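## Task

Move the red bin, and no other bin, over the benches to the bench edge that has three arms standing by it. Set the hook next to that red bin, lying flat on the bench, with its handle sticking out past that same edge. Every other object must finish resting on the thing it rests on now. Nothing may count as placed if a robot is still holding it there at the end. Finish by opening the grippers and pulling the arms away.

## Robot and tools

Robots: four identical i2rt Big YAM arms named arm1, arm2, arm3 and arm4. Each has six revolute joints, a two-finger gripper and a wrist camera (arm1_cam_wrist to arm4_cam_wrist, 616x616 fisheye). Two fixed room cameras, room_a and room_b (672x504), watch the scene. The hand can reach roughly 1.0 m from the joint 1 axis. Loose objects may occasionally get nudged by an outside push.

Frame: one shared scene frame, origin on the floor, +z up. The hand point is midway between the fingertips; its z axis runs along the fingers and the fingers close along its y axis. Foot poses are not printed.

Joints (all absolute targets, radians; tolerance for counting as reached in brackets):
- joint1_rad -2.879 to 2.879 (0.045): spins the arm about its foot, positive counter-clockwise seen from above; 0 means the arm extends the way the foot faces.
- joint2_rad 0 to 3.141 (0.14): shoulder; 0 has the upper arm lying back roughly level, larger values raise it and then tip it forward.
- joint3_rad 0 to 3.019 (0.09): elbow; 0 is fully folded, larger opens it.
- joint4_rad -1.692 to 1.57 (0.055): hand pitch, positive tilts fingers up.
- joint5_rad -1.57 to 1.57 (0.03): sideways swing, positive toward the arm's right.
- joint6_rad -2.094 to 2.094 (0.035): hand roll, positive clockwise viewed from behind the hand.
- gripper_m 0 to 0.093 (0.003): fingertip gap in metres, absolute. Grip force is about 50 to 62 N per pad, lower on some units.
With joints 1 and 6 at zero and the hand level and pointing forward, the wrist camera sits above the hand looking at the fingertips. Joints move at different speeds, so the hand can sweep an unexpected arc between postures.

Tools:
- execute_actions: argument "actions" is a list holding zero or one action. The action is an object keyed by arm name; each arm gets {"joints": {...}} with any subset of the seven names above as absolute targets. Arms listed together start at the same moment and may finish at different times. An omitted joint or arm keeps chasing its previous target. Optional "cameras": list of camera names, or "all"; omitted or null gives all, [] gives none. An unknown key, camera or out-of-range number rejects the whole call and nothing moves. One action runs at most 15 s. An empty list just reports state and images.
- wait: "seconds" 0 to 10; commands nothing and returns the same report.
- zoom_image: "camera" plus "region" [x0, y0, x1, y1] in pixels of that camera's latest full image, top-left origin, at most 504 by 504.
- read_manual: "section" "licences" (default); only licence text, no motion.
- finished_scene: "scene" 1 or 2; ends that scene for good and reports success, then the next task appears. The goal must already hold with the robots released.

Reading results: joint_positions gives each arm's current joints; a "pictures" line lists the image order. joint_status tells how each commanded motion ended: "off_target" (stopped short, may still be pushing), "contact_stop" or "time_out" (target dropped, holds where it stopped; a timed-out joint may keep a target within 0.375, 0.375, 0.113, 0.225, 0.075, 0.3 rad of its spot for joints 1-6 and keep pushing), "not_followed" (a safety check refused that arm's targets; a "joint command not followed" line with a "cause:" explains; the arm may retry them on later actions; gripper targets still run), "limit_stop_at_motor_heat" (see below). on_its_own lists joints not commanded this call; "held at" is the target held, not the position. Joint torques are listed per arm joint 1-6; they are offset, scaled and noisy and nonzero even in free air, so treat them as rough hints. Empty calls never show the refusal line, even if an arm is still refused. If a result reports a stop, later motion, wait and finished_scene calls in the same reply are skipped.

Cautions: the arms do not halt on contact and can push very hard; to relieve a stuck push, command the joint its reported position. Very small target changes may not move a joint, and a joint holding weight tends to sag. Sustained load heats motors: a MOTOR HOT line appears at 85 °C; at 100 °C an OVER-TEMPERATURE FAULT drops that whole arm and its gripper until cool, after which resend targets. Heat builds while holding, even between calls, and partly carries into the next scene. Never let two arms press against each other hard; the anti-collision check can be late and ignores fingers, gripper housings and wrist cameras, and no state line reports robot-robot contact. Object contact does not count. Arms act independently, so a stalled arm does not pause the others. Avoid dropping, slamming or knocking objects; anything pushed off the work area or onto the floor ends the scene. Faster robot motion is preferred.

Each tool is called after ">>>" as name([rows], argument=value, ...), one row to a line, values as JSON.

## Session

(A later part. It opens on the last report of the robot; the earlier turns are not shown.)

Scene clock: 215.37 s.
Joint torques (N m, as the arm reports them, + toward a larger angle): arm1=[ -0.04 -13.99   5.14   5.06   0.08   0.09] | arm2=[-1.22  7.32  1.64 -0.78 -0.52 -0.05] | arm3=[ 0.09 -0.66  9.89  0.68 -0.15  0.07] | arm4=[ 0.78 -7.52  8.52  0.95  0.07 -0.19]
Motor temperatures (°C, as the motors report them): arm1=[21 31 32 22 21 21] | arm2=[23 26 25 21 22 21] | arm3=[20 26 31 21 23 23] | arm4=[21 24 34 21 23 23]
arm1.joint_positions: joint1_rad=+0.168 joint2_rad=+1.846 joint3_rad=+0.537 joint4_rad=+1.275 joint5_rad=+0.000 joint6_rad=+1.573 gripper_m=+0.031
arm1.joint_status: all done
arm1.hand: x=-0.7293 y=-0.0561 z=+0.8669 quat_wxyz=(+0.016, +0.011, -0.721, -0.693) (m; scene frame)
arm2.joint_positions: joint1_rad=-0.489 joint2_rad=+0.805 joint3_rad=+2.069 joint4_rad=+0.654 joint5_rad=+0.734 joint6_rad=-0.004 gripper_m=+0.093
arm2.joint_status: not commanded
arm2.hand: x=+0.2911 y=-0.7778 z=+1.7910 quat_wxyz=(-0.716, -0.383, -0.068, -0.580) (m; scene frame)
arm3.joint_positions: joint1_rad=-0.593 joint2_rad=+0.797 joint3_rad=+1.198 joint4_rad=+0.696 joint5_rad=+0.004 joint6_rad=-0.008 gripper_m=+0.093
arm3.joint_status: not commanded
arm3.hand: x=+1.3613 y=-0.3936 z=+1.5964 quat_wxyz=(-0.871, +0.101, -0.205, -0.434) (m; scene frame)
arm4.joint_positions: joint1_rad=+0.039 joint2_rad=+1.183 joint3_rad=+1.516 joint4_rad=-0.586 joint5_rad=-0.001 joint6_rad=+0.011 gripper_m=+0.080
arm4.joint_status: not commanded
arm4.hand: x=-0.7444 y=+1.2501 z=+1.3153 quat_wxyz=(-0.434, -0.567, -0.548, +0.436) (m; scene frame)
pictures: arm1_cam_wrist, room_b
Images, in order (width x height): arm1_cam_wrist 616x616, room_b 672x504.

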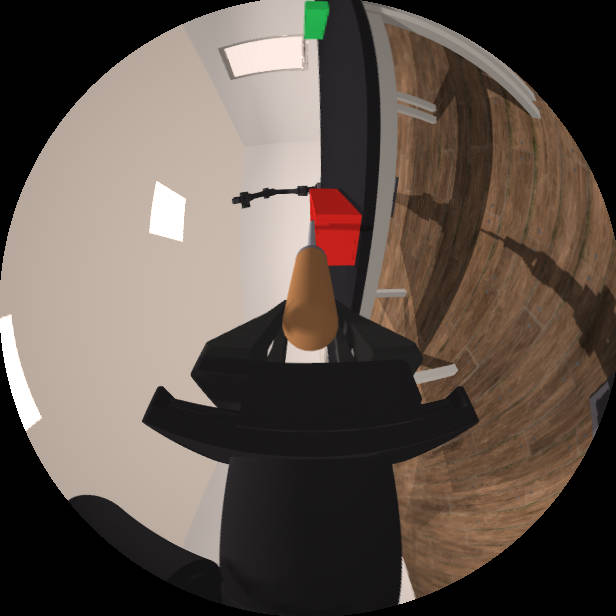

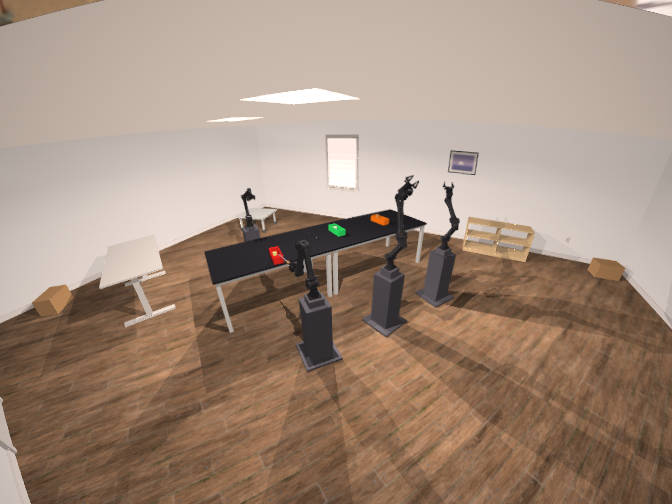

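>>> execute_actions([
  {"arm1":{"joints":{"joint2_rad":1.43,"joint3_rad":0.65,"joint4_rad":0.87}}},
], cameras=[])

>>> execute_actions([
  {"arm1":{"joints":{"joint1_rad":-0.11,"joint5_rad":-0.24,"joint2_rad":1.87,"joint3_rad":1.24,"joint4_rad":0.7}}},
], cameras=["arm1_cam_wrist"])

>>> execute_actions([
  {"arm1":{"joints":{"joint2_rad":2.17,"joint3_rad":1.21,"joint4_rad":1.04}}},
], cameras=[])

>>> execute_actions([
  {"arm1":{"joints":{"joint6_rad":0}}},
], cameras=[])

>>> execute_actions([
  {"arm1":{"joints":{"joint2_rad":2.33,"joint4_rad":1.15}}},
], cameras=["arm1_cam_wrist","room_a"])

Scene clock: 226.03 s.
Joint torques (N m, as the arm reports them, + toward a larger angle): arm1=[  0.11 -10.42  13.92   3.6    0.09   0.09] | arm2=[-1.56  6.77  1.62 -0.82 -0.49 -0.07] | arm3=[ 0.17 -0.88  9.91  0.81 -0.13  0.08] | arm4=[ 0.81 -7.52  8.52  0.95  0.07 -0.19]
Motor temperatures (°C, as the motors report them): arm1=[21 30 31 22 21 21] | arm2=[23 26 24 21 22 21] | arm3=[20 26 31 21 23 23] | arm4=[21 24 34 21 23 23]
arm1.joint_positions: joint1_rad=+0.168 joint2_rad=+1.444 joint3_rad=+0.589 joint4_rad=+0.850 joint5_rad=+0.000 joint6_rad=+1.574 gripper_m=+0.031
arm1.joint_status: all done
arm1.hand: x=-0.7286 y=-0.0521 z=+0.9933 quat_wxyz=(+0.017, +0.010, -0.711, -0.703) (m; scene frame)
arm2.joint_positions: joint1_rad=-0.489 joint2_rad=+0.805 joint3_rad=+2.069 joint4_rad=+0.654 joint5_rad=+0.734 joint6_rad=-0.004 gripper_m=+0.093
arm2.joint_status: not commanded
arm2.hand: x=+0.2911 y=-0.7778 z=+1.7910 quat_wxyz=(-0.716, -0.383, -0.068, -0.580) (m; scene frame)
arm3.joint_positions: joint1_rad=-0.593 joint2_rad=+0.797 joint3_rad=+1.198 joint4_rad=+0.696 joint5_rad=+0.004 joint6_rad=-0.008 gripper_m=+0.093
arm3.joint_status: not commanded
arm3.hand: x=+1.3613 y=-0.3936 z=+1.5964 quat_wxyz=(-0.871, +0.101, -0.205, -0.434) (m; scene frame)
arm4.joint_positions: joint1_rad=+0.039 joint2_rad=+1.183 joint3_rad=+1.516 joint4_rad=-0.586 joint5_rad=-0.001 joint6_rad=+0.011 gripper_m=+0.080
arm4.joint_status: not commanded
arm4.hand: x=-0.7444 y=+1.2501 z=+1.3153 quat_wxyz=(-0.434, -0.567, -0.548, +0.436) (m; scene frame)
pictures: none
No camera images: the call's "cameras" was empty. Leave "cameras" out to get every camera's image.

Scene clock: 227.50 s.
Joint torques (N m, as the arm reports them, + toward a larger angle): arm1=[  0.08 -19.15  15.71   3.74   0.06   0.05] | arm2=[-1.23  6.54  1.67 -0.8  -0.49 -0.06] | arm3=[-0.03 -0.63  9.8   0.74 -0.16  0.05] | arm4=[ 0.82 -7.52  8.53  0.96  0.07 -0.19]
Motor temperatures (°C, as the motors report them): arm1=[21 30 32 22 21 21] | arm2=[23 26 24 21 22 21] | arm3=[20 26 31 21 23 23] | arm4=[21 24 34 21 23 23]
arm1.joint_positions: joint1_rad=-0.117 joint2_rad=+1.904 joint3_rad=+1.168 joint4_rad=+0.676 joint5_rad=-0.240 joint6_rad=+1.578 gripper_m=+0.031
arm1.joint_status: all done
arm1.hand: x=-0.5683 y=+0.1314 z=+0.9609 quat_wxyz=(+0.007, -0.013, -0.729, -0.684) (m; scene frame)
arm2.joint_positions: joint1_rad=-0.489 joint2_rad=+0.805 joint3_rad=+2.069 joint4_rad=+0.654 joint5_rad=+0.734 joint6_rad=-0.004 gripper_m=+0.093
arm2.joint_status: not commanded
arm2.hand: x=+0.2911 y=-0.7778 z=+1.7910 quat_wxyz=(-0.716, -0.383, -0.068, -0.580) (m; scene frame)
arm3.joint_positions: joint1_rad=-0.593 joint2_rad=+0.797 joint3_rad=+1.198 joint4_rad=+0.696 joint5_rad=+0.004 joint6_rad=-0.008 gripper_m=+0.093
arm3.joint_status: not commanded
arm3.hand: x=+1.3613 y=-0.3936 z=+1.5964 quat_wxyz=(-0.871, +0.101, -0.205, -0.434) (m; scene frame)
arm4.joint_positions: joint1_rad=+0.039 joint2_rad=+1.183 joint3_rad=+1.516 joint4_rad=-0.586 joint5_rad=-0.001 joint6_rad=+0.011 gripper_m=+0.080
arm4.joint_status: not commanded
arm4.hand: x=-0.7444 y=+1.2501 z=+1.3153 quat_wxyz=(-0.434, -0.567, -0.548, +0.436) (m; scene frame)
pictures: arm1_cam_wrist
Images, in order (width x height): arm1_cam_wrist 616x616.

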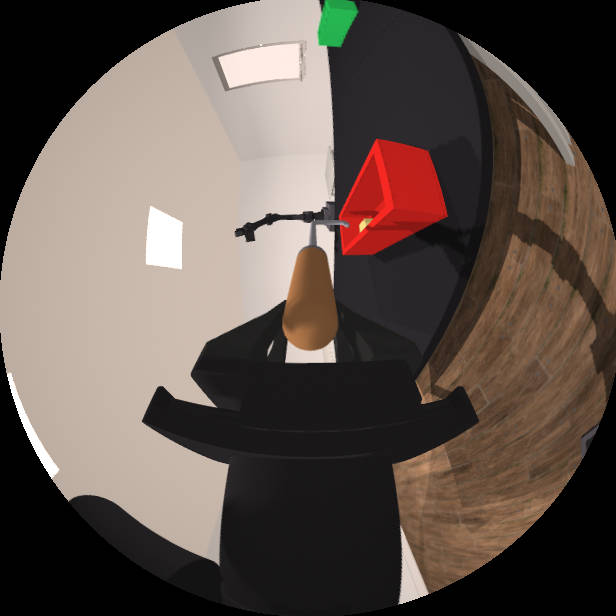

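Scene clock: 228.53 s.
Joint torques (N m, as the arm reports them, + toward a larger angle): arm1=[ -0.34 -18.02  10.75   4.03   0.09   0.04] | arm2=[-1.48  6.28  1.65 -0.81 -0.48 -0.03] | arm3=[ 0.48 -0.79  9.91  0.71 -0.15  0.06] | arm4=[ 0.82 -7.5   8.53  0.95  0.07 -0.19]
Motor temperatures (°C, as the motors report them): arm1=[21 30 32 22 21 21] | arm2=[23 26 24 21 22 21] | arm3=[20 26 31 21 23 23] | arm4=[21 24 35 21 23 23]
arm1.joint_positions: joint1_rad=-0.117 joint2_rad=+2.168 joint3_rad=+1.171 joint4_rad=+1.008 joint5_rad=-0.240 joint6_rad=+1.578 gripper_m=+0.031
arm1.joint_status: all done
arm1.hand: x=-0.5676 y=+0.1364 z=+0.8534 quat_wxyz=(+0.001, -0.006, -0.705, -0.709) (m; scene frame)
arm2.joint_positions: joint1_rad=-0.489 joint2_rad=+0.805 joint3_rad=+2.069 joint4_rad=+0.654 joint5_rad=+0.734 joint6_rad=-0.004 gripper_m=+0.093
arm2.joint_status: not commanded
arm2.hand: x=+0.2911 y=-0.7778 z=+1.7910 quat_wxyz=(-0.716, -0.383, -0.068, -0.580) (m; scene frame)
arm3.joint_positions: joint1_rad=-0.593 joint2_rad=+0.797 joint3_rad=+1.198 joint4_rad=+0.696 joint5_rad=+0.004 joint6_rad=-0.008 gripper_m=+0.093
arm3.joint_status: not commanded
arm3.hand: x=+1.3613 y=-0.3936 z=+1.5964 quat_wxyz=(-0.871, +0.101, -0.205, -0.434) (m; scene frame)
arm4.joint_positions: joint1_rad=+0.039 joint2_rad=+1.183 joint3_rad=+1.516 joint4_rad=-0.586 joint5_rad=-0.001 joint6_rad=+0.011 gripper_m=+0.080
arm4.joint_status: not commanded
arm4.hand: x=-0.7444 y=+1.2501 z=+1.3153 quat_wxyz=(-0.434, -0.567, -0.548, +0.436) (m; scene frame)
pictures: none
No camera images: the call's "cameras" was empty. Leave "cameras" out to get every camera's image.

Scene clock: 230.73 s.
Joint torques (N m, as the arm reports them, + toward a larger angle): arm1=[ -0.52 -18.12  10.67   4.07   0.44  -0.07] | arm2=[-1.65  6.22  1.63 -0.84 -0.48 -0.05] | arm3=[ 0.13 -0.3   9.93  0.77 -0.12  0.07] | arm4=[ 0.79 -7.53  8.52  0.95  0.07 -0.19]
Motor temperatures (°C, as the motors report them): arm1=[21 30 33 22 21 21] | arm2=[23 26 24 21 22 21] | arm3=[20 26 31 21 23 23] | arm4=[21 24 35 21 23 23]
arm1.joint_positions: joint1_rad=-0.110 joint2_rad=+2.169 joint3_rad=+1.171 joint4_rad=+1.008 joint5_rad=-0.249 joint6_rad=+0.014 gripper_m=+0.031
arm1.joint_status: all done
arm1.hand: x=-0.5745 y=+0.1374 z=+0.8529 quat_wxyz=(-0.494, +0.496, -0.501, -0.508) (m; scene frame)
arm2.joint_positions: joint1_rad=-0.489 joint2_rad=+0.805 joint3_rad=+2.069 joint4_rad=+0.654 joint5_rad=+0.734 joint6_rad=-0.004 gripper_m=+0.093
arm2.joint_status: not commanded
arm2.hand: x=+0.2911 y=-0.7778 z=+1.7910 quat_wxyz=(-0.716, -0.383, -0.068, -0.580) (m; scene frame)
arm3.joint_positions: joint1_rad=-0.593 joint2_rad=+0.797 joint3_rad=+1.198 joint4_rad=+0.696 joint5_rad=+0.004 joint6_rad=-0.008 gripper_m=+0.093
arm3.joint_status: not commanded
arm3.hand: x=+1.3613 y=-0.3936 z=+1.5964 quat_wxyz=(-0.871, +0.101, -0.205, -0.434) (m; scene frame)
arm4.joint_positions: joint1_rad=+0.039 joint2_rad=+1.183 joint3_rad=+1.516 joint4_rad=-0.586 joint5_rad=-0.001 joint6_rad=+0.011 gripper_m=+0.080
arm4.joint_status: not commanded
arm4.hand: x=-0.7444 y=+1.2501 z=+1.3153 quat_wxyz=(-0.434, -0.567, -0.548, +0.436) (m; scene frame)
pictures: none
No camera images: the call's "cameras" was empty. Leave "cameras" out to get every camera's image.

Scene clock: 231.70 s.
Joint torques (N m, as the arm reports them, + toward a larger angle): arm1=[ -0.73 -17.7    8.82   3.54   0.46   0.03] | arm2=[-1.4   6.74  1.64 -0.83 -0.51 -0.06] | arm3=[ 0.25 -0.53  9.84  0.69 -0.14  0.05] | arm4=[ 0.8  -7.51  8.52  0.96  0.07 -0.19]
Motor temperatures (°C, as the motors report them): arm1=[21 30 33 22 21 21] | arm2=[23 26 24 21 22 21] | arm3=[20 26 31 21 23 23] | arm4=[21 24 35 21 23 23]
arm1.joint_positions: joint1_rad=-0.110 joint2_rad=+2.317 joint3_rad=+1.179 joint4_rad=+1.130 joint5_rad=-0.250 joint6_rad=+0.007 gripper_m=+0.031
arm1.joint_status: all done
arm1.hand: x=-0.5776 y=+0.1280 z=+0.7799 quat_wxyz=(-0.490, +0.502, -0.505, -0.503) (m; scene frame)
arm2.joint_positions: joint1_rad=-0.489 joint2_rad=+0.805 joint3_rad=+2.069 joint4_rad=+0.654 joint5_rad=+0.734 joint6_rad=-0.004 gripper_m=+0.093
arm2.joint_status: not commanded
arm2.hand: x=+0.2911 y=-0.7778 z=+1.7910 quat_wxyz=(-0.716, -0.383, -0.068, -0.580) (m; scene frame)
arm3.joint_positions: joint1_rad=-0.593 joint2_rad=+0.797 joint3_rad=+1.198 joint4_rad=+0.696 joint5_rad=+0.004 joint6_rad=-0.008 gripper_m=+0.093
arm3.joint_status: not commanded
arm3.hand: x=+1.3613 y=-0.3936 z=+1.5964 quat_wxyz=(-0.871, +0.101, -0.205, -0.434) (m; scene frame)
arm4.joint_positions: joint1_rad=+0.039 joint2_rad=+1.183 joint3_rad=+1.516 joint4_rad=-0.586 joint5_rad=-0.001 joint6_rad=+0.011 gripper_m=+0.080
arm4.joint_status: not commanded
arm4.hand: x=-0.7444 y=+1.2501 z=+1.3153 quat_wxyz=(-0.434, -0.567, -0.548, +0.436) (m; scene frame)
pictures: arm1_cam_wrist, room_a
Images, in order (width x height): arm1_cam_wrist 616x616, room_a 672x504.

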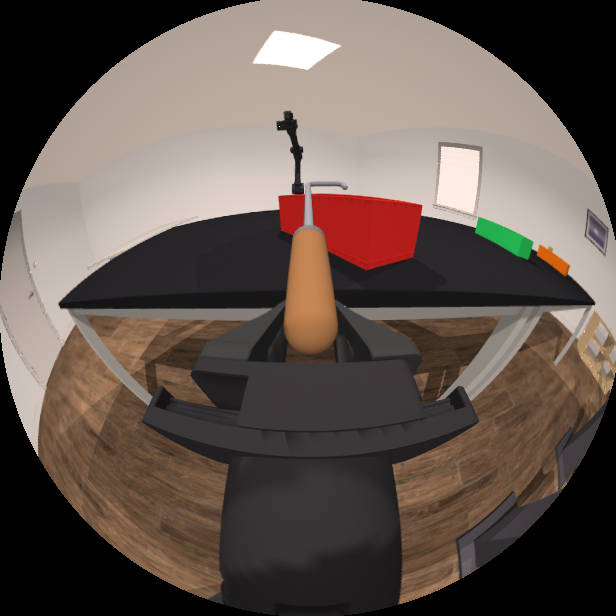

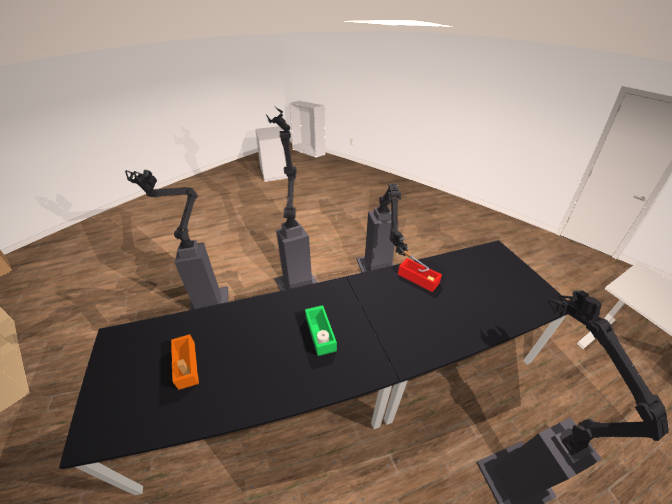

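>>> execute_actions([
  {"arm1":{"joints":{"joint2_rad":2.13,"joint4_rad":1.0}}},
], cameras=[])

>>> execute_actions([
  {"arm1":{"joints":{"joint2_rad":2.08,"joint6_rad":-1.58}}},
], cameras=["arm1_cam_wrist","room_a"])

Scene clock: 238.70 s.
Joint torques (N m, as the arm reports them, + toward a larger angle): arm1=[ -0.55 -20.    10.21   2.94   0.16   0.04] | arm2=[-1.34  6.82  1.55 -0.81 -0.46 -0.03] | arm3=[ 0.3  -0.52  9.87  0.78 -0.14  0.06] | arm4=[ 0.8  -7.53  8.52  0.96  0.07 -0.19]
Motor temperatures (°C, as the motors report them): arm1=[21 30 32 22 21 21] | arm2=[23 26 24 21 22 21] | arm3=[20 26 31 21 23 23] | arm4=[21 24 35 21 23 23]
arm1.joint_positions: joint1_rad=-0.110 joint2_rad=+2.152 joint3_rad=+1.179 joint4_rad=+0.996 joint5_rad=-0.242 joint6_rad=+0.007 gripper_m=+0.031
arm1.joint_status: all done
arm1.hand: x=-0.5727 y=+0.1406 z=+0.8655 quat_wxyz=(-0.502, +0.494, -0.497, -0.507) (m; scene frame)
arm2.joint_positions: joint1_rad=-0.489 joint2_rad=+0.805 joint3_rad=+2.069 joint4_rad=+0.654 joint5_rad=+0.734 joint6_rad=-0.004 gripper_m=+0.093
arm2.joint_status: not commanded
arm2.hand: x=+0.2911 y=-0.7778 z=+1.7910 quat_wxyz=(-0.716, -0.383, -0.068, -0.580) (m; scene frame)
arm3.joint_positions: joint1_rad=-0.593 joint2_rad=+0.797 joint3_rad=+1.198 joint4_rad=+0.696 joint5_rad=+0.004 joint6_rad=-0.008 gripper_m=+0.093
arm3.joint_status: not commanded
arm3.hand: x=+1.3613 y=-0.3936 z=+1.5964 quat_wxyz=(-0.871, +0.101, -0.205, -0.434) (m; scene frame)
arm4.joint_positions: joint1_rad=+0.039 joint2_rad=+1.183 joint3_rad=+1.516 joint4_rad=-0.586 joint5_rad=-0.001 joint6_rad=+0.011 gripper_m=+0.080
arm4.joint_status: not commanded
arm4.hand: x=-0.7444 y=+1.2501 z=+1.3153 quat_wxyz=(-0.434, -0.567, -0.548, +0.436) (m; scene frame)
pictures: none
No camera images: the call's "cameras" was empty. Leave "cameras" out to get every camera's image.

Scene clock: 240.87 s.
Joint torques (N m, as the arm reports them, + toward a larger angle): arm1=[ -0.56 -22.51  10.23   3.39   0.16   0.05] | arm2=[-1.77  6.62  1.61 -0.79 -0.48 -0.06] | arm3=[ 0.38 -0.53  9.87  0.69 -0.13  0.06] | arm4=[ 0.81 -7.54  8.52  0.95  0.07 -0.19]
Motor temperatures (°C, as the motors report them): arm1=[21 31 33 22 21 21] | arm2=[23 26 24 21 22 21] | arm3=[20 26 31 21 23 23] | arm4=[21 24 35 21 23 23]
arm1.joint_positions: joint1_rad=-0.110 joint2_rad=+2.142 joint3_rad=+1.179 joint4_rad=+0.983 joint5_rad=-0.241 joint6_rad=-1.566 gripper_m=+0.031
arm1.joint_status: all done
arm1.hand: x=-0.5725 y=+0.1410 z=+0.8694 quat_wxyz=(-0.712, +0.702, -0.002, -0.003) (m; scene frame)
arm2.joint_positions: joint1_rad=-0.489 joint2_rad=+0.805 joint3_rad=+2.069 joint4_rad=+0.654 joint5_rad=+0.734 joint6_rad=-0.004 gripper_m=+0.093
arm2.joint_status: not commanded
arm2.hand: x=+0.2911 y=-0.7778 z=+1.7910 quat_wxyz=(-0.716, -0.383, -0.068, -0.580) (m; scene frame)
arm3.joint_positions: joint1_rad=-0.593 joint2_rad=+0.797 joint3_rad=+1.198 joint4_rad=+0.696 joint5_rad=+0.004 joint6_rad=-0.008 gripper_m=+0.093
arm3.joint_status: not commanded
arm3.hand: x=+1.3613 y=-0.3936 z=+1.5964 quat_wxyz=(-0.871, +0.101, -0.205, -0.434) (m; scene frame)
arm4.joint_positions: joint1_rad=+0.039 joint2_rad=+1.183 joint3_rad=+1.516 joint4_rad=-0.586 joint5_rad=-0.001 joint6_rad=+0.011 gripper_m=+0.080
arm4.joint_status: not commanded
arm4.hand: x=-0.7444 y=+1.2501 z=+1.3153 quat_wxyz=(-0.434, -0.567, -0.548, +0.436) (m; scene frame)
pictures: arm1_cam_wrist, room_a
Images, in order (width x height): arm1_cam_wrist 616x616, room_a 672x504.

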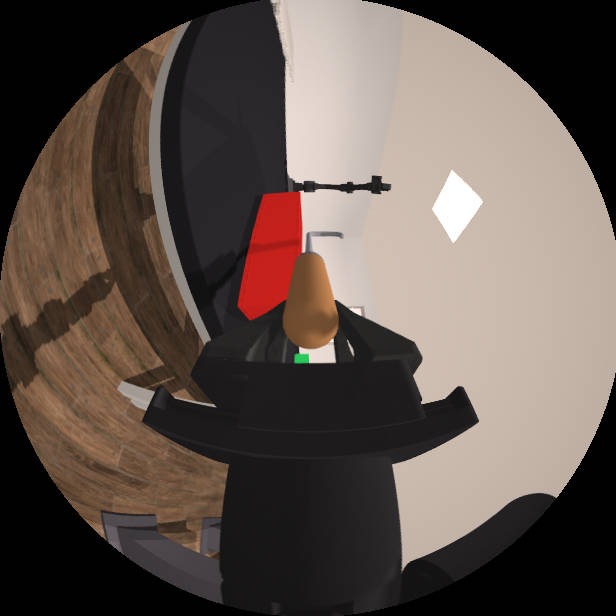

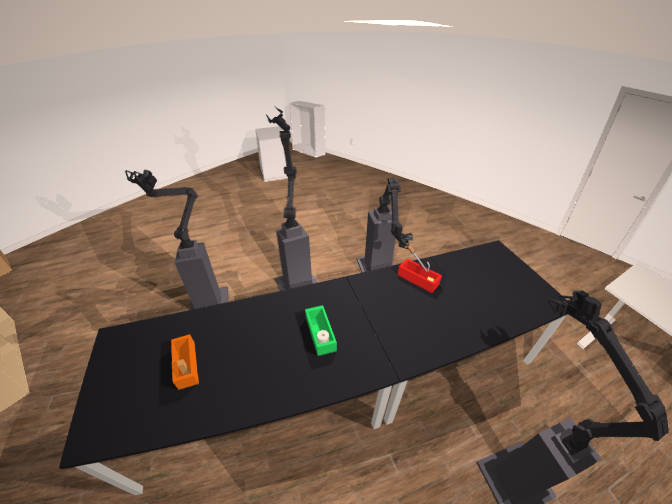

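>>> execute_actions([
  {"arm1":{"joints":{"joint1_rad":0.32,"joint5_rad":0.18}}},
], cameras=["room_a"])

>>> execute_actions([
  {"arm1":{"joints":{"joint2_rad":2.29,"joint4_rad":1.16}}},
], cameras=[])

>>> execute_actions([
  {"arm1":{"joints":{"joint2_rad":2.33,"joint6_rad":0}}},
], cameras=["arm1_cam_wrist","room_a"])

Scene clock: 246.83 s.
Joint torques (N m, as the arm reports them, + toward a larger angle): arm1=[  0.1  -22.63  10.3    3.46   0.06   0.13] | arm2=[-1.42  6.33  1.55 -0.82 -0.5  -0.04] | arm3=[ 0.15 -0.83  9.84  0.83 -0.12  0.08] | arm4=[ 0.8  -7.52  8.52  0.96  0.07 -0.19]
Motor temperatures (°C, as the motors report them): arm1=[21 31 33 22 21 21] | arm2=[23 26 24 21 22 21] | arm3=[20 26 31 21 23 23] | arm4=[21 24 35 21 23 23]
arm1.joint_positions: joint1_rad=+0.313 joint2_rad=+2.142 joint3_rad=+1.179 joint4_rad=+0.983 joint5_rad=+0.180 joint6_rad=-1.572 gripper_m=+0.031
arm1.joint_status: all done
arm1.hand: x=-0.8139 y=+0.1481 z=+0.8710 quat_wxyz=(-0.712, +0.702, -0.003, -0.004) (m; scene frame)
arm2.joint_positions: joint1_rad=-0.489 joint2_rad=+0.805 joint3_rad=+2.069 joint4_rad=+0.654 joint5_rad=+0.734 joint6_rad=-0.004 gripper_m=+0.093
arm2.joint_status: not commanded
arm2.hand: x=+0.2911 y=-0.7778 z=+1.7910 quat_wxyz=(-0.716, -0.383, -0.068, -0.580) (m; scene frame)
arm3.joint_positions: joint1_rad=-0.593 joint2_rad=+0.797 joint3_rad=+1.198 joint4_rad=+0.696 joint5_rad=+0.004 joint6_rad=-0.008 gripper_m=+0.093
arm3.joint_status: not commanded
arm3.hand: x=+1.3613 y=-0.3936 z=+1.5964 quat_wxyz=(-0.871, +0.101, -0.205, -0.434) (m; scene frame)
arm4.joint_positions: joint1_rad=+0.039 joint2_rad=+1.183 joint3_rad=+1.516 joint4_rad=-0.586 joint5_rad=-0.001 joint6_rad=+0.011 gripper_m=+0.080
arm4.joint_status: not commanded
arm4.hand: x=-0.7444 y=+1.2501 z=+1.3153 quat_wxyz=(-0.434, -0.567, -0.548, +0.436) (m; scene frame)
pictures: room_a
Images, in order (width x height): room_a 672x504.

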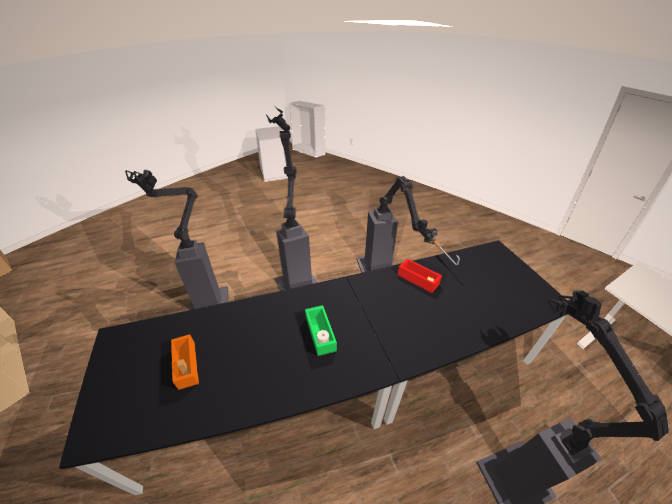

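Scene clock: 247.93 s.
Joint torques (N m, as the arm reports them, + toward a larger angle): arm1=[  0.5  -20.48   8.8    4.23   0.06   0.14] | arm2=[-1.53  6.63  1.59 -0.99 -0.49 -0.03] | arm3=[-0.06 -0.31  9.86  0.76 -0.12  0.05] | arm4=[ 0.81 -7.52  8.53  0.96  0.07 -0.19]
Motor temperatures (°C, as the motors report them): arm1=[21 32 33 22 21 21] | arm2=[23 26 24 21 22 21] | arm3=[20 26 31 21 23 23] | arm4=[21 24 35 21 23 23]
arm1.joint_positions: joint1_rad=+0.313 joint2_rad=+2.318 joint3_rad=+1.179 joint4_rad=+1.125 joint5_rad=+0.180 joint6_rad=-1.573 gripper_m=+0.031
arm1.joint_status: all done
arm1.hand: x=-0.8122 y=+0.1348 z=+0.7795 quat_wxyz=(-0.700, +0.714, +0.000, -0.002) (m; scene frame)
arm2.joint_positions: joint1_rad=-0.489 joint2_rad=+0.805 joint3_rad=+2.069 joint4_rad=+0.654 joint5_rad=+0.734 joint6_rad=-0.004 gripper_m=+0.093
arm2.joint_status: not commanded
arm2.hand: x=+0.2911 y=-0.7778 z=+1.7910 quat_wxyz=(-0.716, -0.383, -0.068, -0.580) (m; scene frame)
arm3.joint_positions: joint1_rad=-0.593 joint2_rad=+0.797 joint3_rad=+1.198 joint4_rad=+0.696 joint5_rad=+0.004 joint6_rad=-0.008 gripper_m=+0.093
arm3.joint_status: not commanded
arm3.hand: x=+1.3613 y=-0.3936 z=+1.5964 quat_wxyz=(-0.871, +0.101, -0.205, -0.434) (m; scene frame)
arm4.joint_positions: joint1_rad=+0.039 joint2_rad=+1.183 joint3_rad=+1.516 joint4_rad=-0.586 joint5_rad=-0.001 joint6_rad=+0.011 gripper_m=+0.080
arm4.joint_status: not commanded
arm4.hand: x=-0.7444 y=+1.2501 z=+1.3153 quat_wxyz=(-0.434, -0.567, -0.548, +0.436) (m; scene frame)
pictures: none
No camera images: the call's "cameras" was empty. Leave "cameras" out to get every camera's image.

Scene clock: 250.10 s.
Joint torques (N m, as the arm reports them, + toward a larger angle): arm1=[  0.08 -17.95   8.72   4.21   0.06   0.22] | arm2=[-1.84  6.4   1.69 -0.77 -0.47 -0.05] | arm3=[ 0.02 -0.7   9.87  0.77 -0.15  0.07] | arm4=[ 0.78 -7.55  8.53  0.96  0.07 -0.19]
Motor temperatures (°C, as the motors report them): arm1=[21 31 33 22 21 21] | arm2=[23 26 24 21 22 21] | arm3=[20 26 31 21 23 23] | arm4=[21 24 35 21 23 23]
arm1.joint_positions: joint1_rad=+0.313 joint2_rad=+2.322 joint3_rad=+1.179 joint4_rad=+1.125 joint5_rad=+0.180 joint6_rad=-0.010 gripper_m=+0.031
arm1.joint_status: all done
arm1.hand: x=-0.8121 y=+0.1343 z=+0.7766 quat_wxyz=(-0.495, +0.508, -0.503, -0.493) (m; scene frame)
arm2.joint_positions: joint1_rad=-0.489 joint2_rad=+0.805 joint3_rad=+2.069 joint4_rad=+0.654 joint5_rad=+0.734 joint6_rad=-0.004 gripper_m=+0.093
arm2.joint_status: not commanded
arm2.hand: x=+0.2911 y=-0.7778 z=+1.7910 quat_wxyz=(-0.716, -0.383, -0.068, -0.580) (m; scene frame)
arm3.joint_positions: joint1_rad=-0.593 joint2_rad=+0.797 joint3_rad=+1.198 joint4_rad=+0.696 joint5_rad=+0.004 joint6_rad=-0.008 gripper_m=+0.093
arm3.joint_status: not commanded
arm3.hand: x=+1.3613 y=-0.3936 z=+1.5964 quat_wxyz=(-0.871, +0.101, -0.205, -0.434) (m; scene frame)
arm4.joint_positions: joint1_rad=+0.039 joint2_rad=+1.183 joint3_rad=+1.516 joint4_rad=-0.586 joint5_rad=-0.001 joint6_rad=+0.011 gripper_m=+0.080
arm4.joint_status: not commanded
arm4.hand: x=-0.7444 y=+1.2501 z=+1.3153 quat_wxyz=(-0.434, -0.567, -0.548, +0.436) (m; scene frame)
pictures: arm1_cam_wrist, room_a
Images, in order (width x height): arm1_cam_wrist 616x616, room_a 672x504.

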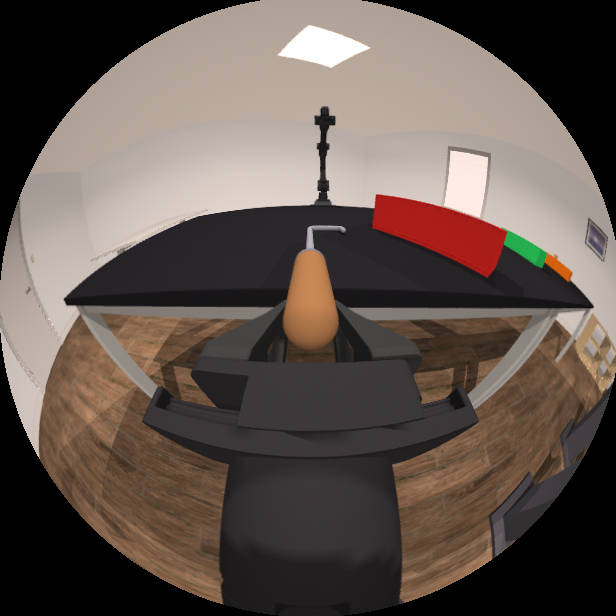

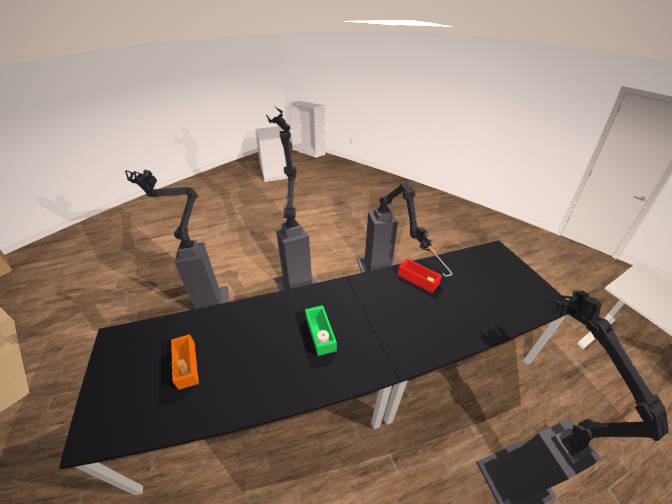

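>>> execute_actions([
  {"arm1":{"joints":{"gripper_m":0.093}}},
], cameras=[])

>>> execute_actions([
  {"arm1":{"joints":{"joint2_rad":2.1,"joint3_rad":2.58}}},
], cameras=[])

>>> execute_actions([
  {"arm1":{"joints":{"joint1_rad":-0.11,"joint2_rad":2.49,"joint4_rad":-0.86,"joint5_rad":0,"gripper_m":0}}},
], cameras=["arm1_cam_wrist","room_a"])

Scene clock: 258.13 s.
Joint torques (N m, as the arm reports them, + toward a larger angle): arm1=[ -0.02 -17.95   8.59   3.8    0.06   0.22] | arm2=[-1.51  6.69  1.63 -0.88 -0.51 -0.03] | arm3=[ 0.26 -0.78  9.93  0.83 -0.15  0.07] | arm4=[ 0.82 -7.55  8.53  0.96  0.07 -0.19]
Motor temperatures (°C, as the motors report them): arm1=[21 31 33 22 21 21] | arm2=[23 26 24 21 22 21] | arm3=[20 26 31 21 23 23] | arm4=[21 24 35 21 23 23]
arm1.joint_positions: joint1_rad=+0.313 joint2_rad=+2.322 joint3_rad=+1.180 joint4_rad=+1.135 joint5_rad=+0.180 joint6_rad=-0.010 gripper_m=+0.093
arm1.joint_status: all done
arm1.hand: x=-0.8121 y=+0.1346 z=+0.7792 quat_wxyz=(-0.497, +0.505, -0.501, -0.496) (m; scene frame)
arm2.joint_positions: joint1_rad=-0.489 joint2_rad=+0.805 joint3_rad=+2.069 joint4_rad=+0.654 joint5_rad=+0.734 joint6_rad=-0.004 gripper_m=+0.093
arm2.joint_status: not commanded
arm2.hand: x=+0.2911 y=-0.7778 z=+1.7910 quat_wxyz=(-0.716, -0.383, -0.068, -0.580) (m; scene frame)
arm3.joint_positions: joint1_rad=-0.593 joint2_rad=+0.797 joint3_rad=+1.198 joint4_rad=+0.696 joint5_rad=+0.004 joint6_rad=-0.008 gripper_m=+0.093
arm3.joint_status: not commanded
arm3.hand: x=+1.3613 y=-0.3936 z=+1.5964 quat_wxyz=(-0.871, +0.101, -0.205, -0.434) (m; scene frame)
arm4.joint_positions: joint1_rad=+0.039 joint2_rad=+1.183 joint3_rad=+1.516 joint4_rad=-0.586 joint5_rad=-0.001 joint6_rad=+0.011 gripper_m=+0.080
arm4.joint_status: not commanded
arm4.hand: x=-0.7444 y=+1.2501 z=+1.3153 quat_wxyz=(-0.434, -0.567, -0.548, +0.436) (m; scene frame)
pictures: none
No camera images: the call's "cameras" was empty. Leave "cameras" out to get every camera's image.

Scene clock: 260.20 s.
Joint torques (N m, as the arm reports them, + toward a larger angle): arm1=[  0.11 -18.18  11.53   0.66  -0.06   0.21] | arm2=[-1.68  6.73  1.61 -0.86 -0.49 -0.05] | arm3=[ 0.26 -0.77  9.86  0.76 -0.14  0.06] | arm4=[ 0.79 -7.51  8.52  0.97  0.07 -0.19]
Motor temperatures (°C, as the motors report them): arm1=[21 31 33 22 21 21] | arm2=[23 26 24 21 22 21] | arm3=[20 26 31 21 23 23] | arm4=[21 24 35 21 23 23]
arm1.joint_positions: joint1_rad=+0.313 joint2_rad=+2.094 joint3_rad=+2.546 joint4_rad=+1.148 joint5_rad=+0.180 joint6_rad=-0.010 gripper_m=+0.093
arm1.joint_status: all done
arm1.hand: x=-0.7840 y=+0.0167 z=+1.6023 quat_wxyz=(-0.640, -0.069, -0.065, -0.763) (m; scene frame)
arm2.joint_positions: joint1_rad=-0.489 joint2_rad=+0.805 joint3_rad=+2.069 joint4_rad=+0.654 joint5_rad=+0.734 joint6_rad=-0.004 gripper_m=+0.093
arm2.joint_status: not commanded
arm2.hand: x=+0.2911 y=-0.7778 z=+1.7910 quat_wxyz=(-0.716, -0.383, -0.068, -0.580) (m; scene frame)
arm3.joint_positions: joint1_rad=-0.593 joint2_rad=+0.797 joint3_rad=+1.198 joint4_rad=+0.696 joint5_rad=+0.004 joint6_rad=-0.008 gripper_m=+0.093
arm3.joint_status: not commanded
arm3.hand: x=+1.3613 y=-0.3936 z=+1.5964 quat_wxyz=(-0.871, +0.101, -0.205, -0.434) (m; scene frame)
arm4.joint_positions: joint1_rad=+0.039 joint2_rad=+1.183 joint3_rad=+1.516 joint4_rad=-0.586 joint5_rad=-0.001 joint6_rad=+0.011 gripper_m=+0.080
arm4.joint_status: not commanded
arm4.hand: x=-0.7444 y=+1.2501 z=+1.3153 quat_wxyz=(-0.434, -0.567, -0.548, +0.436) (m; scene frame)
pictures: none
No camera images: the call's "cameras" was empty. Leave "cameras" out to get every camera's image.

Scene clock: 262.27 s.
Joint torques (N m, as the arm reports them, + toward a larger angle): arm1=[ -0.39 -27.06  13.87   1.67   0.06   0.22] | arm2=[-1.34  6.25  1.6  -0.99 -0.53 -0.02] | arm3=[-0.01 -0.34  9.84  0.77 -0.14  0.05] | arm4=[ 0.8  -7.52  8.52  0.96  0.07 -0.19]
Motor temperatures (°C, as the motors report them): arm1=[21 32 33 22 21 21] | arm2=[23 26 24 21 22 21] | arm3=[20 26 31 21 23 23] | arm4=[21 24 35 21 23 23]
arm1.joint_positions: joint1_rad=-0.104 joint2_rad=+2.508 joint3_rad=+2.554 joint4_rad=-0.843 joint5_rad=+0.001 joint6_rad=-0.009 gripper_m=+0.001
arm1.joint_status: all done
arm1.hand: x=-0.4952 y=+0.3051 z=+0.9052 quat_wxyz=(-0.293, +0.577, -0.726, -0.232) (m; scene frame)
arm2.joint_positions: joint1_rad=-0.489 joint2_rad=+0.805 joint3_rad=+2.069 joint4_rad=+0.654 joint5_rad=+0.734 joint6_rad=-0.004 gripper_m=+0.093
arm2.joint_status: not commanded
arm2.hand: x=+0.2911 y=-0.7778 z=+1.7910 quat_wxyz=(-0.716, -0.383, -0.068, -0.580) (m; scene frame)
arm3.joint_positions: joint1_rad=-0.593 joint2_rad=+0.797 joint3_rad=+1.198 joint4_rad=+0.696 joint5_rad=+0.004 joint6_rad=-0.008 gripper_m=+0.093
arm3.joint_status: not commanded
arm3.hand: x=+1.3613 y=-0.3936 z=+1.5964 quat_wxyz=(-0.871, +0.101, -0.205, -0.434) (m; scene frame)
arm4.joint_positions: joint1_rad=+0.039 joint2_rad=+1.183 joint3_rad=+1.516 joint4_rad=-0.586 joint5_rad=-0.001 joint6_rad=+0.011 gripper_m=+0.080
arm4.joint_status: not commanded
arm4.hand: x=-0.7444 y=+1.2501 z=+1.3153 quat_wxyz=(-0.434, -0.567, -0.548, +0.436) (m; scene frame)
pictures: arm1_cam_wrist, room_a
Images, in order (width x height): arm1_cam_wrist 616x616, room_a 672x504.

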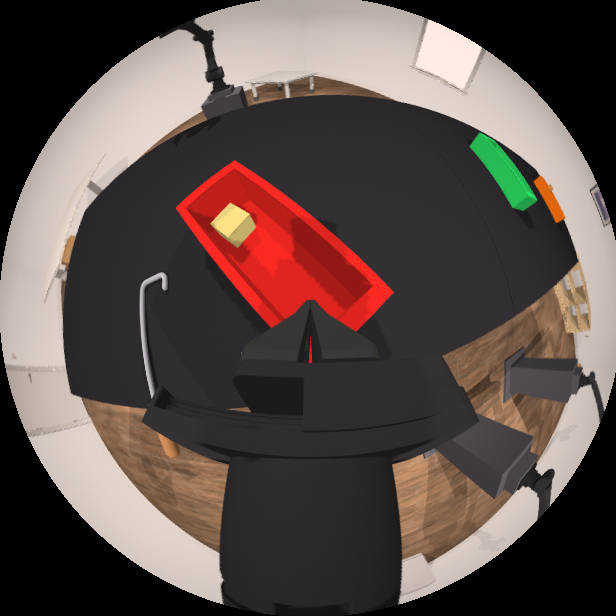

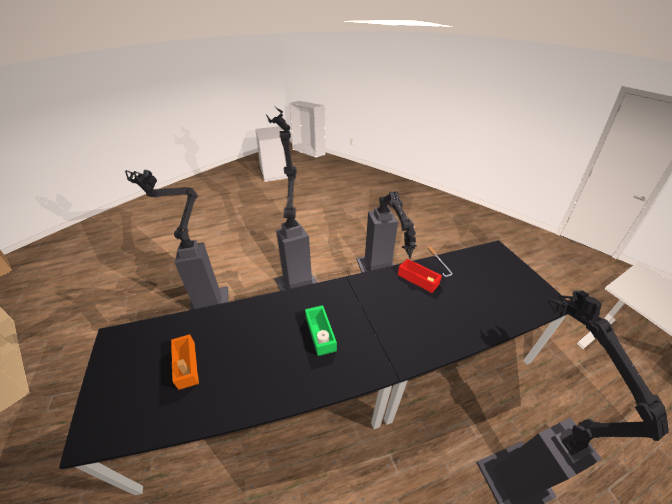

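Over the interior. Lower slightly to the right, then sweep left.

>>> execute_actions([
  {"arm1":{"joints":{"joint1_rad":-0.13,"joint2_rad":2.6}}},
], cameras=[])

>>> execute_actions([
  {"arm1":{"joints":{"joint1_rad":0.04}}},
], cameras=["arm1_cam_wrist","room_a"])

Scene clock: 267.93 s.
Joint torques (N m, as the arm reports them, + toward a larger angle): arm1=[ -0.99 -22.63  13.75   1.48   0.25   0.22] | arm2=[-1.09  6.42  1.66 -0.74 -0.49 -0.04] | arm3=[ 0.2  -0.69  9.85  0.89 -0.13  0.08] | arm4=[ 0.82 -7.52  8.52  0.96  0.07 -0.19]
Motor temperatures (°C, as the motors report them): arm1=[21 33 35 22 21 21] | arm2=[23 26 24 21 22 21] | arm3=[20 26 31 21 23 23] | arm4=[21 24 35 21 23 23]
arm1.joint_positions: joint1_rad=-0.124 joint2_rad=+2.562 joint3_rad=+2.554 joint4_rad=-0.840 joint5_rad=-0.005 joint6_rad=-0.009 gripper_m=+0.001
arm1.joint_status: all done
arm1.hand: x=-0.4783 y=+0.3005 z=+0.8580 quat_wxyz=(-0.275, +0.576, -0.738, -0.216) (m; scene frame)
arm2.joint_positions: joint1_rad=-0.489 joint2_rad=+0.805 joint3_rad=+2.069 joint4_rad=+0.654 joint5_rad=+0.734 joint6_rad=-0.004 gripper_m=+0.093
arm2.joint_status: not commanded
arm2.hand: x=+0.2911 y=-0.7778 z=+1.7910 quat_wxyz=(-0.716, -0.383, -0.068, -0.580) (m; scene frame)
arm3.joint_positions: joint1_rad=-0.593 joint2_rad=+0.797 joint3_rad=+1.198 joint4_rad=+0.696 joint5_rad=+0.004 joint6_rad=-0.008 gripper_m=+0.093
arm3.joint_status: not commanded
arm3.hand: x=+1.3613 y=-0.3936 z=+1.5964 quat_wxyz=(-0.871, +0.101, -0.205, -0.434) (m; scene frame)
arm4.joint_positions: joint1_rad=+0.039 joint2_rad=+1.183 joint3_rad=+1.516 joint4_rad=-0.586 joint5_rad=-0.001 joint6_rad=+0.011 gripper_m=+0.080
arm4.joint_status: not commanded
arm4.hand: x=-0.7444 y=+1.2501 z=+1.3153 quat_wxyz=(-0.434, -0.567, -0.548, +0.436) (m; scene frame)
pictures: none
No camera images: the call's "cameras" was empty. Leave "cameras" out to get every camera's image.

Scene clock: 269.43 s.
Joint torques (N m, as the arm reports them, + toward a larger angle): arm1=[ -0.34 -23.27  13.73   1.65   0.08   0.22] | arm2=[-1.45  6.66  1.56 -0.83 -0.47 -0.07] | arm3=[ 0.17 -0.81  9.83  0.75 -0.14  0.06] | arm4=[ 0.81 -7.54  8.53  0.96  0.07 -0.19]
Motor temperatures (°C, as the motors report them): arm1=[21 33 35 22 21 21] | arm2=[23 26 24 21 22 21] | arm3=[20 26 31 21 23 23] | arm4=[21 24 35 21 23 23]
arm1.joint_positions: joint1_rad=+0.036 joint2_rad=+2.563 joint3_rad=+2.554 joint4_rad=-0.843 joint5_rad=+0.000 joint6_rad=-0.009 gripper_m=+0.001
arm1.joint_status: all done
arm1.hand: x=-0.6231 y=+0.3254 z=+0.8577 quat_wxyz=(-0.257, +0.633, -0.691, -0.236) (m; scene frame)
arm2.joint_positions: joint1_rad=-0.489 joint2_rad=+0.805 joint3_rad=+2.069 joint4_rad=+0.654 joint5_rad=+0.734 joint6_rad=-0.004 gripper_m=+0.093
arm2.joint_status: not commanded
arm2.hand: x=+0.2911 y=-0.7778 z=+1.7910 quat_wxyz=(-0.716, -0.383, -0.068, -0.580) (m; scene frame)
arm3.joint_positions: joint1_rad=-0.593 joint2_rad=+0.797 joint3_rad=+1.198 joint4_rad=+0.696 joint5_rad=+0.004 joint6_rad=-0.008 gripper_m=+0.093
arm3.joint_status: not commanded
arm3.hand: x=+1.3613 y=-0.3936 z=+1.5964 quat_wxyz=(-0.871, +0.101, -0.205, -0.434) (m; scene frame)
arm4.joint_positions: joint1_rad=+0.039 joint2_rad=+1.183 joint3_rad=+1.516 joint4_rad=-0.586 joint5_rad=-0.001 joint6_rad=+0.011 gripper_m=+0.080
arm4.joint_status: not commanded
arm4.hand: x=-0.7444 y=+1.2501 z=+1.3153 quat_wxyz=(-0.434, -0.567, -0.548, +0.436) (m; scene frame)
pictures: arm1_cam_wrist, room_a
Images, in order (width x height): arm1_cam_wrist 616x616, room_a 672x504.

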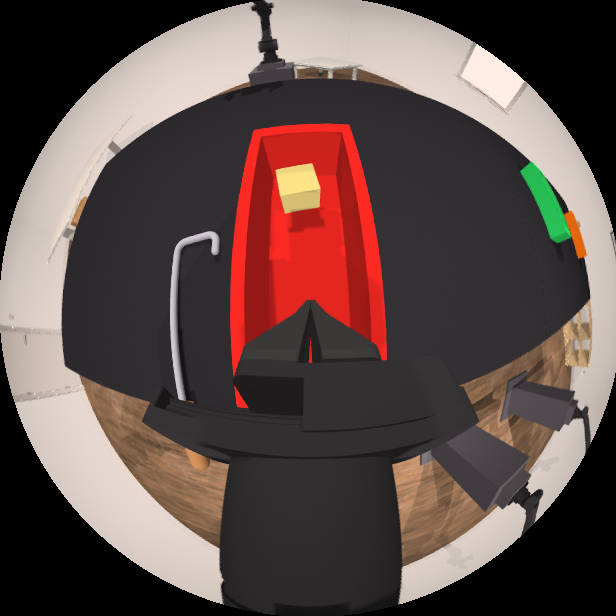

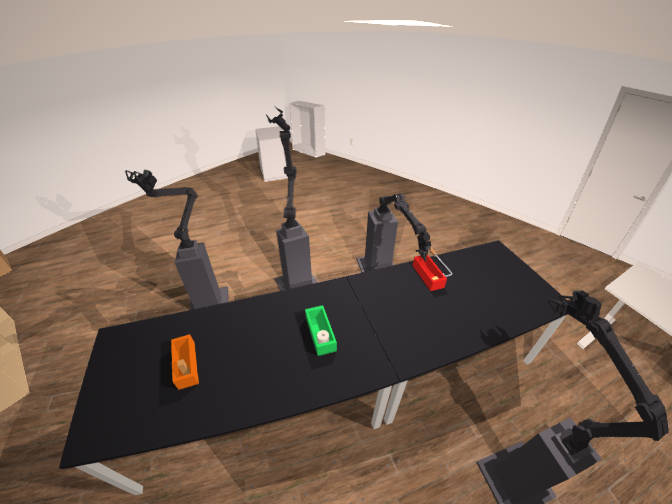

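>>> execute_actions([
  {"arm1":{"joints":{"joint2_rad":2.56,"joint4_rad":-1.3}}},
], cameras=[])

>>> execute_actions([
  {"arm1":{"joints":{"joint4_rad":-0.7}}},
], cameras=[])

>>> execute_actions([
  {"arm1":{"joints":{"joint2_rad":1.7,"joint3_rad":2.0,"joint4_rad":-0.9}}},
], cameras=["arm1_cam_wrist","room_b"])

Scene clock: 275.43 s.
Joint torques (N m, as the arm reports them, + toward a larger angle): arm1=[ -0.22 -23.85  13.07   0.74   0.09   0.22] | arm2=[-1.47  6.59  1.65 -0.77 -0.47 -0.06] | arm3=[ 0.1  -0.24  9.83  0.76 -0.14  0.06] | arm4=[ 0.78 -7.52  8.52  0.96  0.07 -0.19]
Motor temperatures (°C, as the motors report them): arm1=[21 34 36 22 21 21] | arm2=[23 26 24 21 22 21] | arm3=[20 26 31 21 23 23] | arm4=[21 24 36 21 23 23]
arm1.joint_positions: joint1_rad=+0.036 joint2_rad=+2.546 joint3_rad=+2.555 joint4_rad=-1.279 joint5_rad=+0.000 joint6_rad=-0.009 gripper_m=+0.001
arm1.joint_status: all done
arm1.hand: x=-0.6319 y=+0.2338 z=+0.8207 quat_wxyz=(-0.107, +0.669, -0.729, -0.100) (m; scene frame)
arm2.joint_positions: joint1_rad=-0.489 joint2_rad=+0.805 joint3_rad=+2.069 joint4_rad=+0.654 joint5_rad=+0.734 joint6_rad=-0.004 gripper_m=+0.093
arm2.joint_status: not commanded
arm2.hand: x=+0.2911 y=-0.7778 z=+1.7910 quat_wxyz=(-0.716, -0.383, -0.068, -0.580) (m; scene frame)
arm3.joint_positions: joint1_rad=-0.593 joint2_rad=+0.797 joint3_rad=+1.198 joint4_rad=+0.696 joint5_rad=+0.004 joint6_rad=-0.008 gripper_m=+0.093
arm3.joint_status: not commanded
arm3.hand: x=+1.3613 y=-0.3936 z=+1.5964 quat_wxyz=(-0.871, +0.101, -0.205, -0.434) (m; scene frame)
arm4.joint_positions: joint1_rad=+0.039 joint2_rad=+1.183 joint3_rad=+1.516 joint4_rad=-0.586 joint5_rad=-0.001 joint6_rad=+0.011 gripper_m=+0.080
arm4.joint_status: not commanded
arm4.hand: x=-0.7444 y=+1.2501 z=+1.3153 quat_wxyz=(-0.434, -0.567, -0.548, +0.436) (m; scene frame)
pictures: none
No camera images: the call's "cameras" was empty. Leave "cameras" out to get every camera's image.

Scene clock: 276.70 s.
Joint torques (N m, as the arm reports them, + toward a larger angle): arm1=[ -0.21 -24.89  13.87   3.49   0.09   0.22] | arm2=[-1.62  6.46  1.63 -0.87 -0.47 -0.03] | arm3=[ 0.1  -0.82  9.85  0.75 -0.14  0.06] | arm4=[ 0.81 -7.53  8.52  0.95  0.07 -0.19]
Motor temperatures (°C, as the motors report them): arm1=[21 34 36 22 21 21] | arm2=[23 26 24 21 22 21] | arm3=[20 26 31 21 23 23] | arm4=[21 24 36 21 23 23]
arm1.joint_positions: joint1_rad=+0.036 joint2_rad=+2.546 joint3_rad=+2.555 joint4_rad=-0.724 joint5_rad=+0.000 joint6_rad=-0.009 gripper_m=+0.001
arm1.joint_status: all done
arm1.hand: x=-0.6209 y=+0.3466 z=+0.8934 quat_wxyz=(-0.304, +0.616, -0.672, -0.278) (m; scene frame)
arm2.joint_positions: joint1_rad=-0.489 joint2_rad=+0.805 joint3_rad=+2.069 joint4_rad=+0.654 joint5_rad=+0.734 joint6_rad=-0.004 gripper_m=+0.093
arm2.joint_status: not commanded
arm2.hand: x=+0.2911 y=-0.7778 z=+1.7910 quat_wxyz=(-0.716, -0.383, -0.068, -0.580) (m; scene frame)
arm3.joint_positions: joint1_rad=-0.593 joint2_rad=+0.797 joint3_rad=+1.198 joint4_rad=+0.696 joint5_rad=+0.004 joint6_rad=-0.008 gripper_m=+0.093
arm3.joint_status: not commanded
arm3.hand: x=+1.3613 y=-0.3936 z=+1.5964 quat_wxyz=(-0.871, +0.101, -0.205, -0.434) (m; scene frame)
arm4.joint_positions: joint1_rad=+0.039 joint2_rad=+1.183 joint3_rad=+1.516 joint4_rad=-0.586 joint5_rad=-0.001 joint6_rad=+0.011 gripper_m=+0.080
arm4.joint_status: not commanded
arm4.hand: x=-0.7444 y=+1.2501 z=+1.3153 quat_wxyz=(-0.434, -0.567, -0.548, +0.436) (m; scene frame)
pictures: none
No camera images: the call's "cameras" was empty. Leave "cameras" out to get every camera's image.

Scene clock: 279.00 s.
Joint torques (N m, as the arm reports them, + toward a larger angle): arm1=[ -0.25 -15.36  11.17   2.25   0.1    0.22] | arm2=[-1.33  6.69  1.58 -0.97 -0.51 -0.04] | arm3=[ 0.3  -0.86  9.79  0.86 -0.14  0.05] | arm4=[ 0.8  -7.52  8.52  0.96  0.07 -0.19]
Motor temperatures (°C, as the motors report them): arm1=[21 34 36 22 21 21] | arm2=[23 26 24 21 22 21] | arm3=[20 26 31 21 23 23] | arm4=[21 24 36 21 23 23]
arm1.joint_positions: joint1_rad=+0.036 joint2_rad=+1.697 joint3_rad=+2.001 joint4_rad=-0.890 joint5_rad=+0.000 joint6_rad=-0.009 gripper_m=+0.001
arm1.joint_status: all done
arm1.hand: x=-0.6405 y=+0.1151 z=+1.2419 quat_wxyz=(-0.347, +0.596, -0.651, -0.316) (m; scene frame)
arm2.joint_positions: joint1_rad=-0.489 joint2_rad=+0.805 joint3_rad=+2.069 joint4_rad=+0.654 joint5_rad=+0.734 joint6_rad=-0.004 gripper_m=+0.093
arm2.joint_status: not commanded
arm2.hand: x=+0.2911 y=-0.7778 z=+1.7910 quat_wxyz=(-0.716, -0.383, -0.068, -0.580) (m; scene frame)
arm3.joint_positions: joint1_rad=-0.593 joint2_rad=+0.797 joint3_rad=+1.198 joint4_rad=+0.696 joint5_rad=+0.004 joint6_rad=-0.008 gripper_m=+0.093
arm3.joint_status: not commanded
arm3.hand: x=+1.3613 y=-0.3936 z=+1.5964 quat_wxyz=(-0.871, +0.101, -0.205, -0.434) (m; scene frame)
arm4.joint_positions: joint1_rad=+0.039 joint2_rad=+1.183 joint3_rad=+1.516 joint4_rad=-0.586 joint5_rad=-0.001 joint6_rad=+0.011 gripper_m=+0.080
arm4.joint_status: not commanded
arm4.hand: x=-0.7444 y=+1.2501 z=+1.3153 quat_wxyz=(-0.434, -0.567, -0.548, +0.436) (m; scene frame)
pictures: arm1_cam_wrist, room_b
Images, in order (width x height): arm1_cam_wrist 616x616, room_b 672x504.

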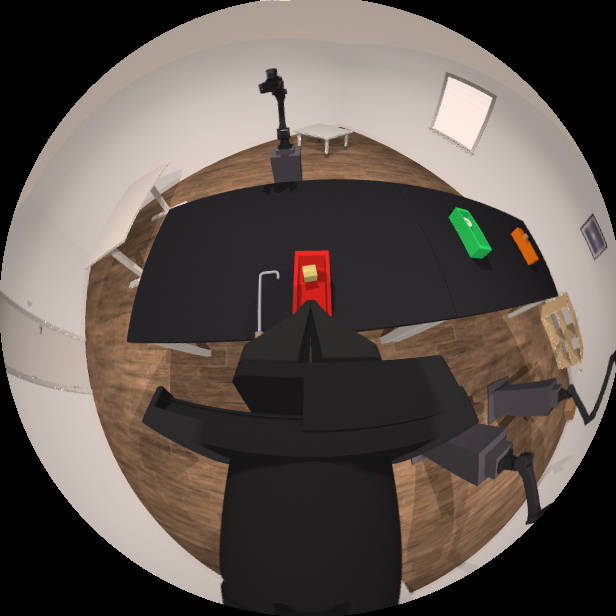

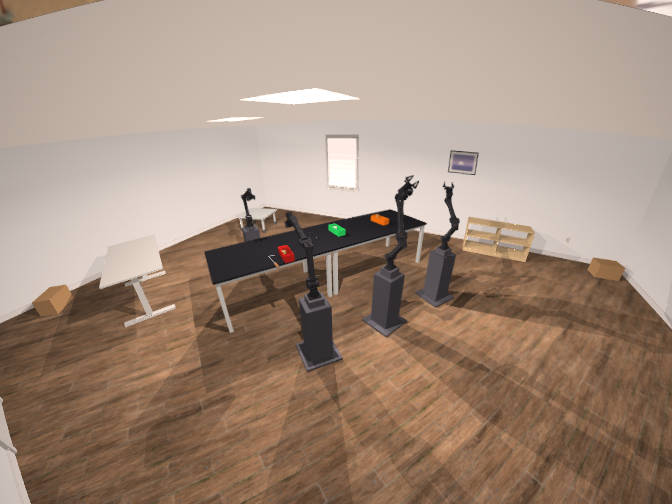

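>>> zoom_image(camera="room_b", region=[250,230,320,285])

Region (250, 230, 320, 285) of room_b's 672x504 image, scaled by 7.200, with more detail than that image has; it fills the top 396 rows of this view, and the rest is white.

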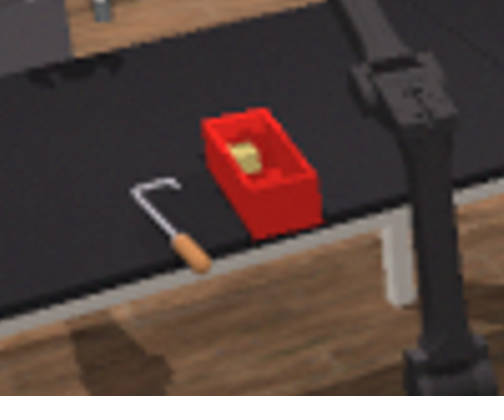

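>>> finished_scene(scene=1)

The scene is finished: the task was done.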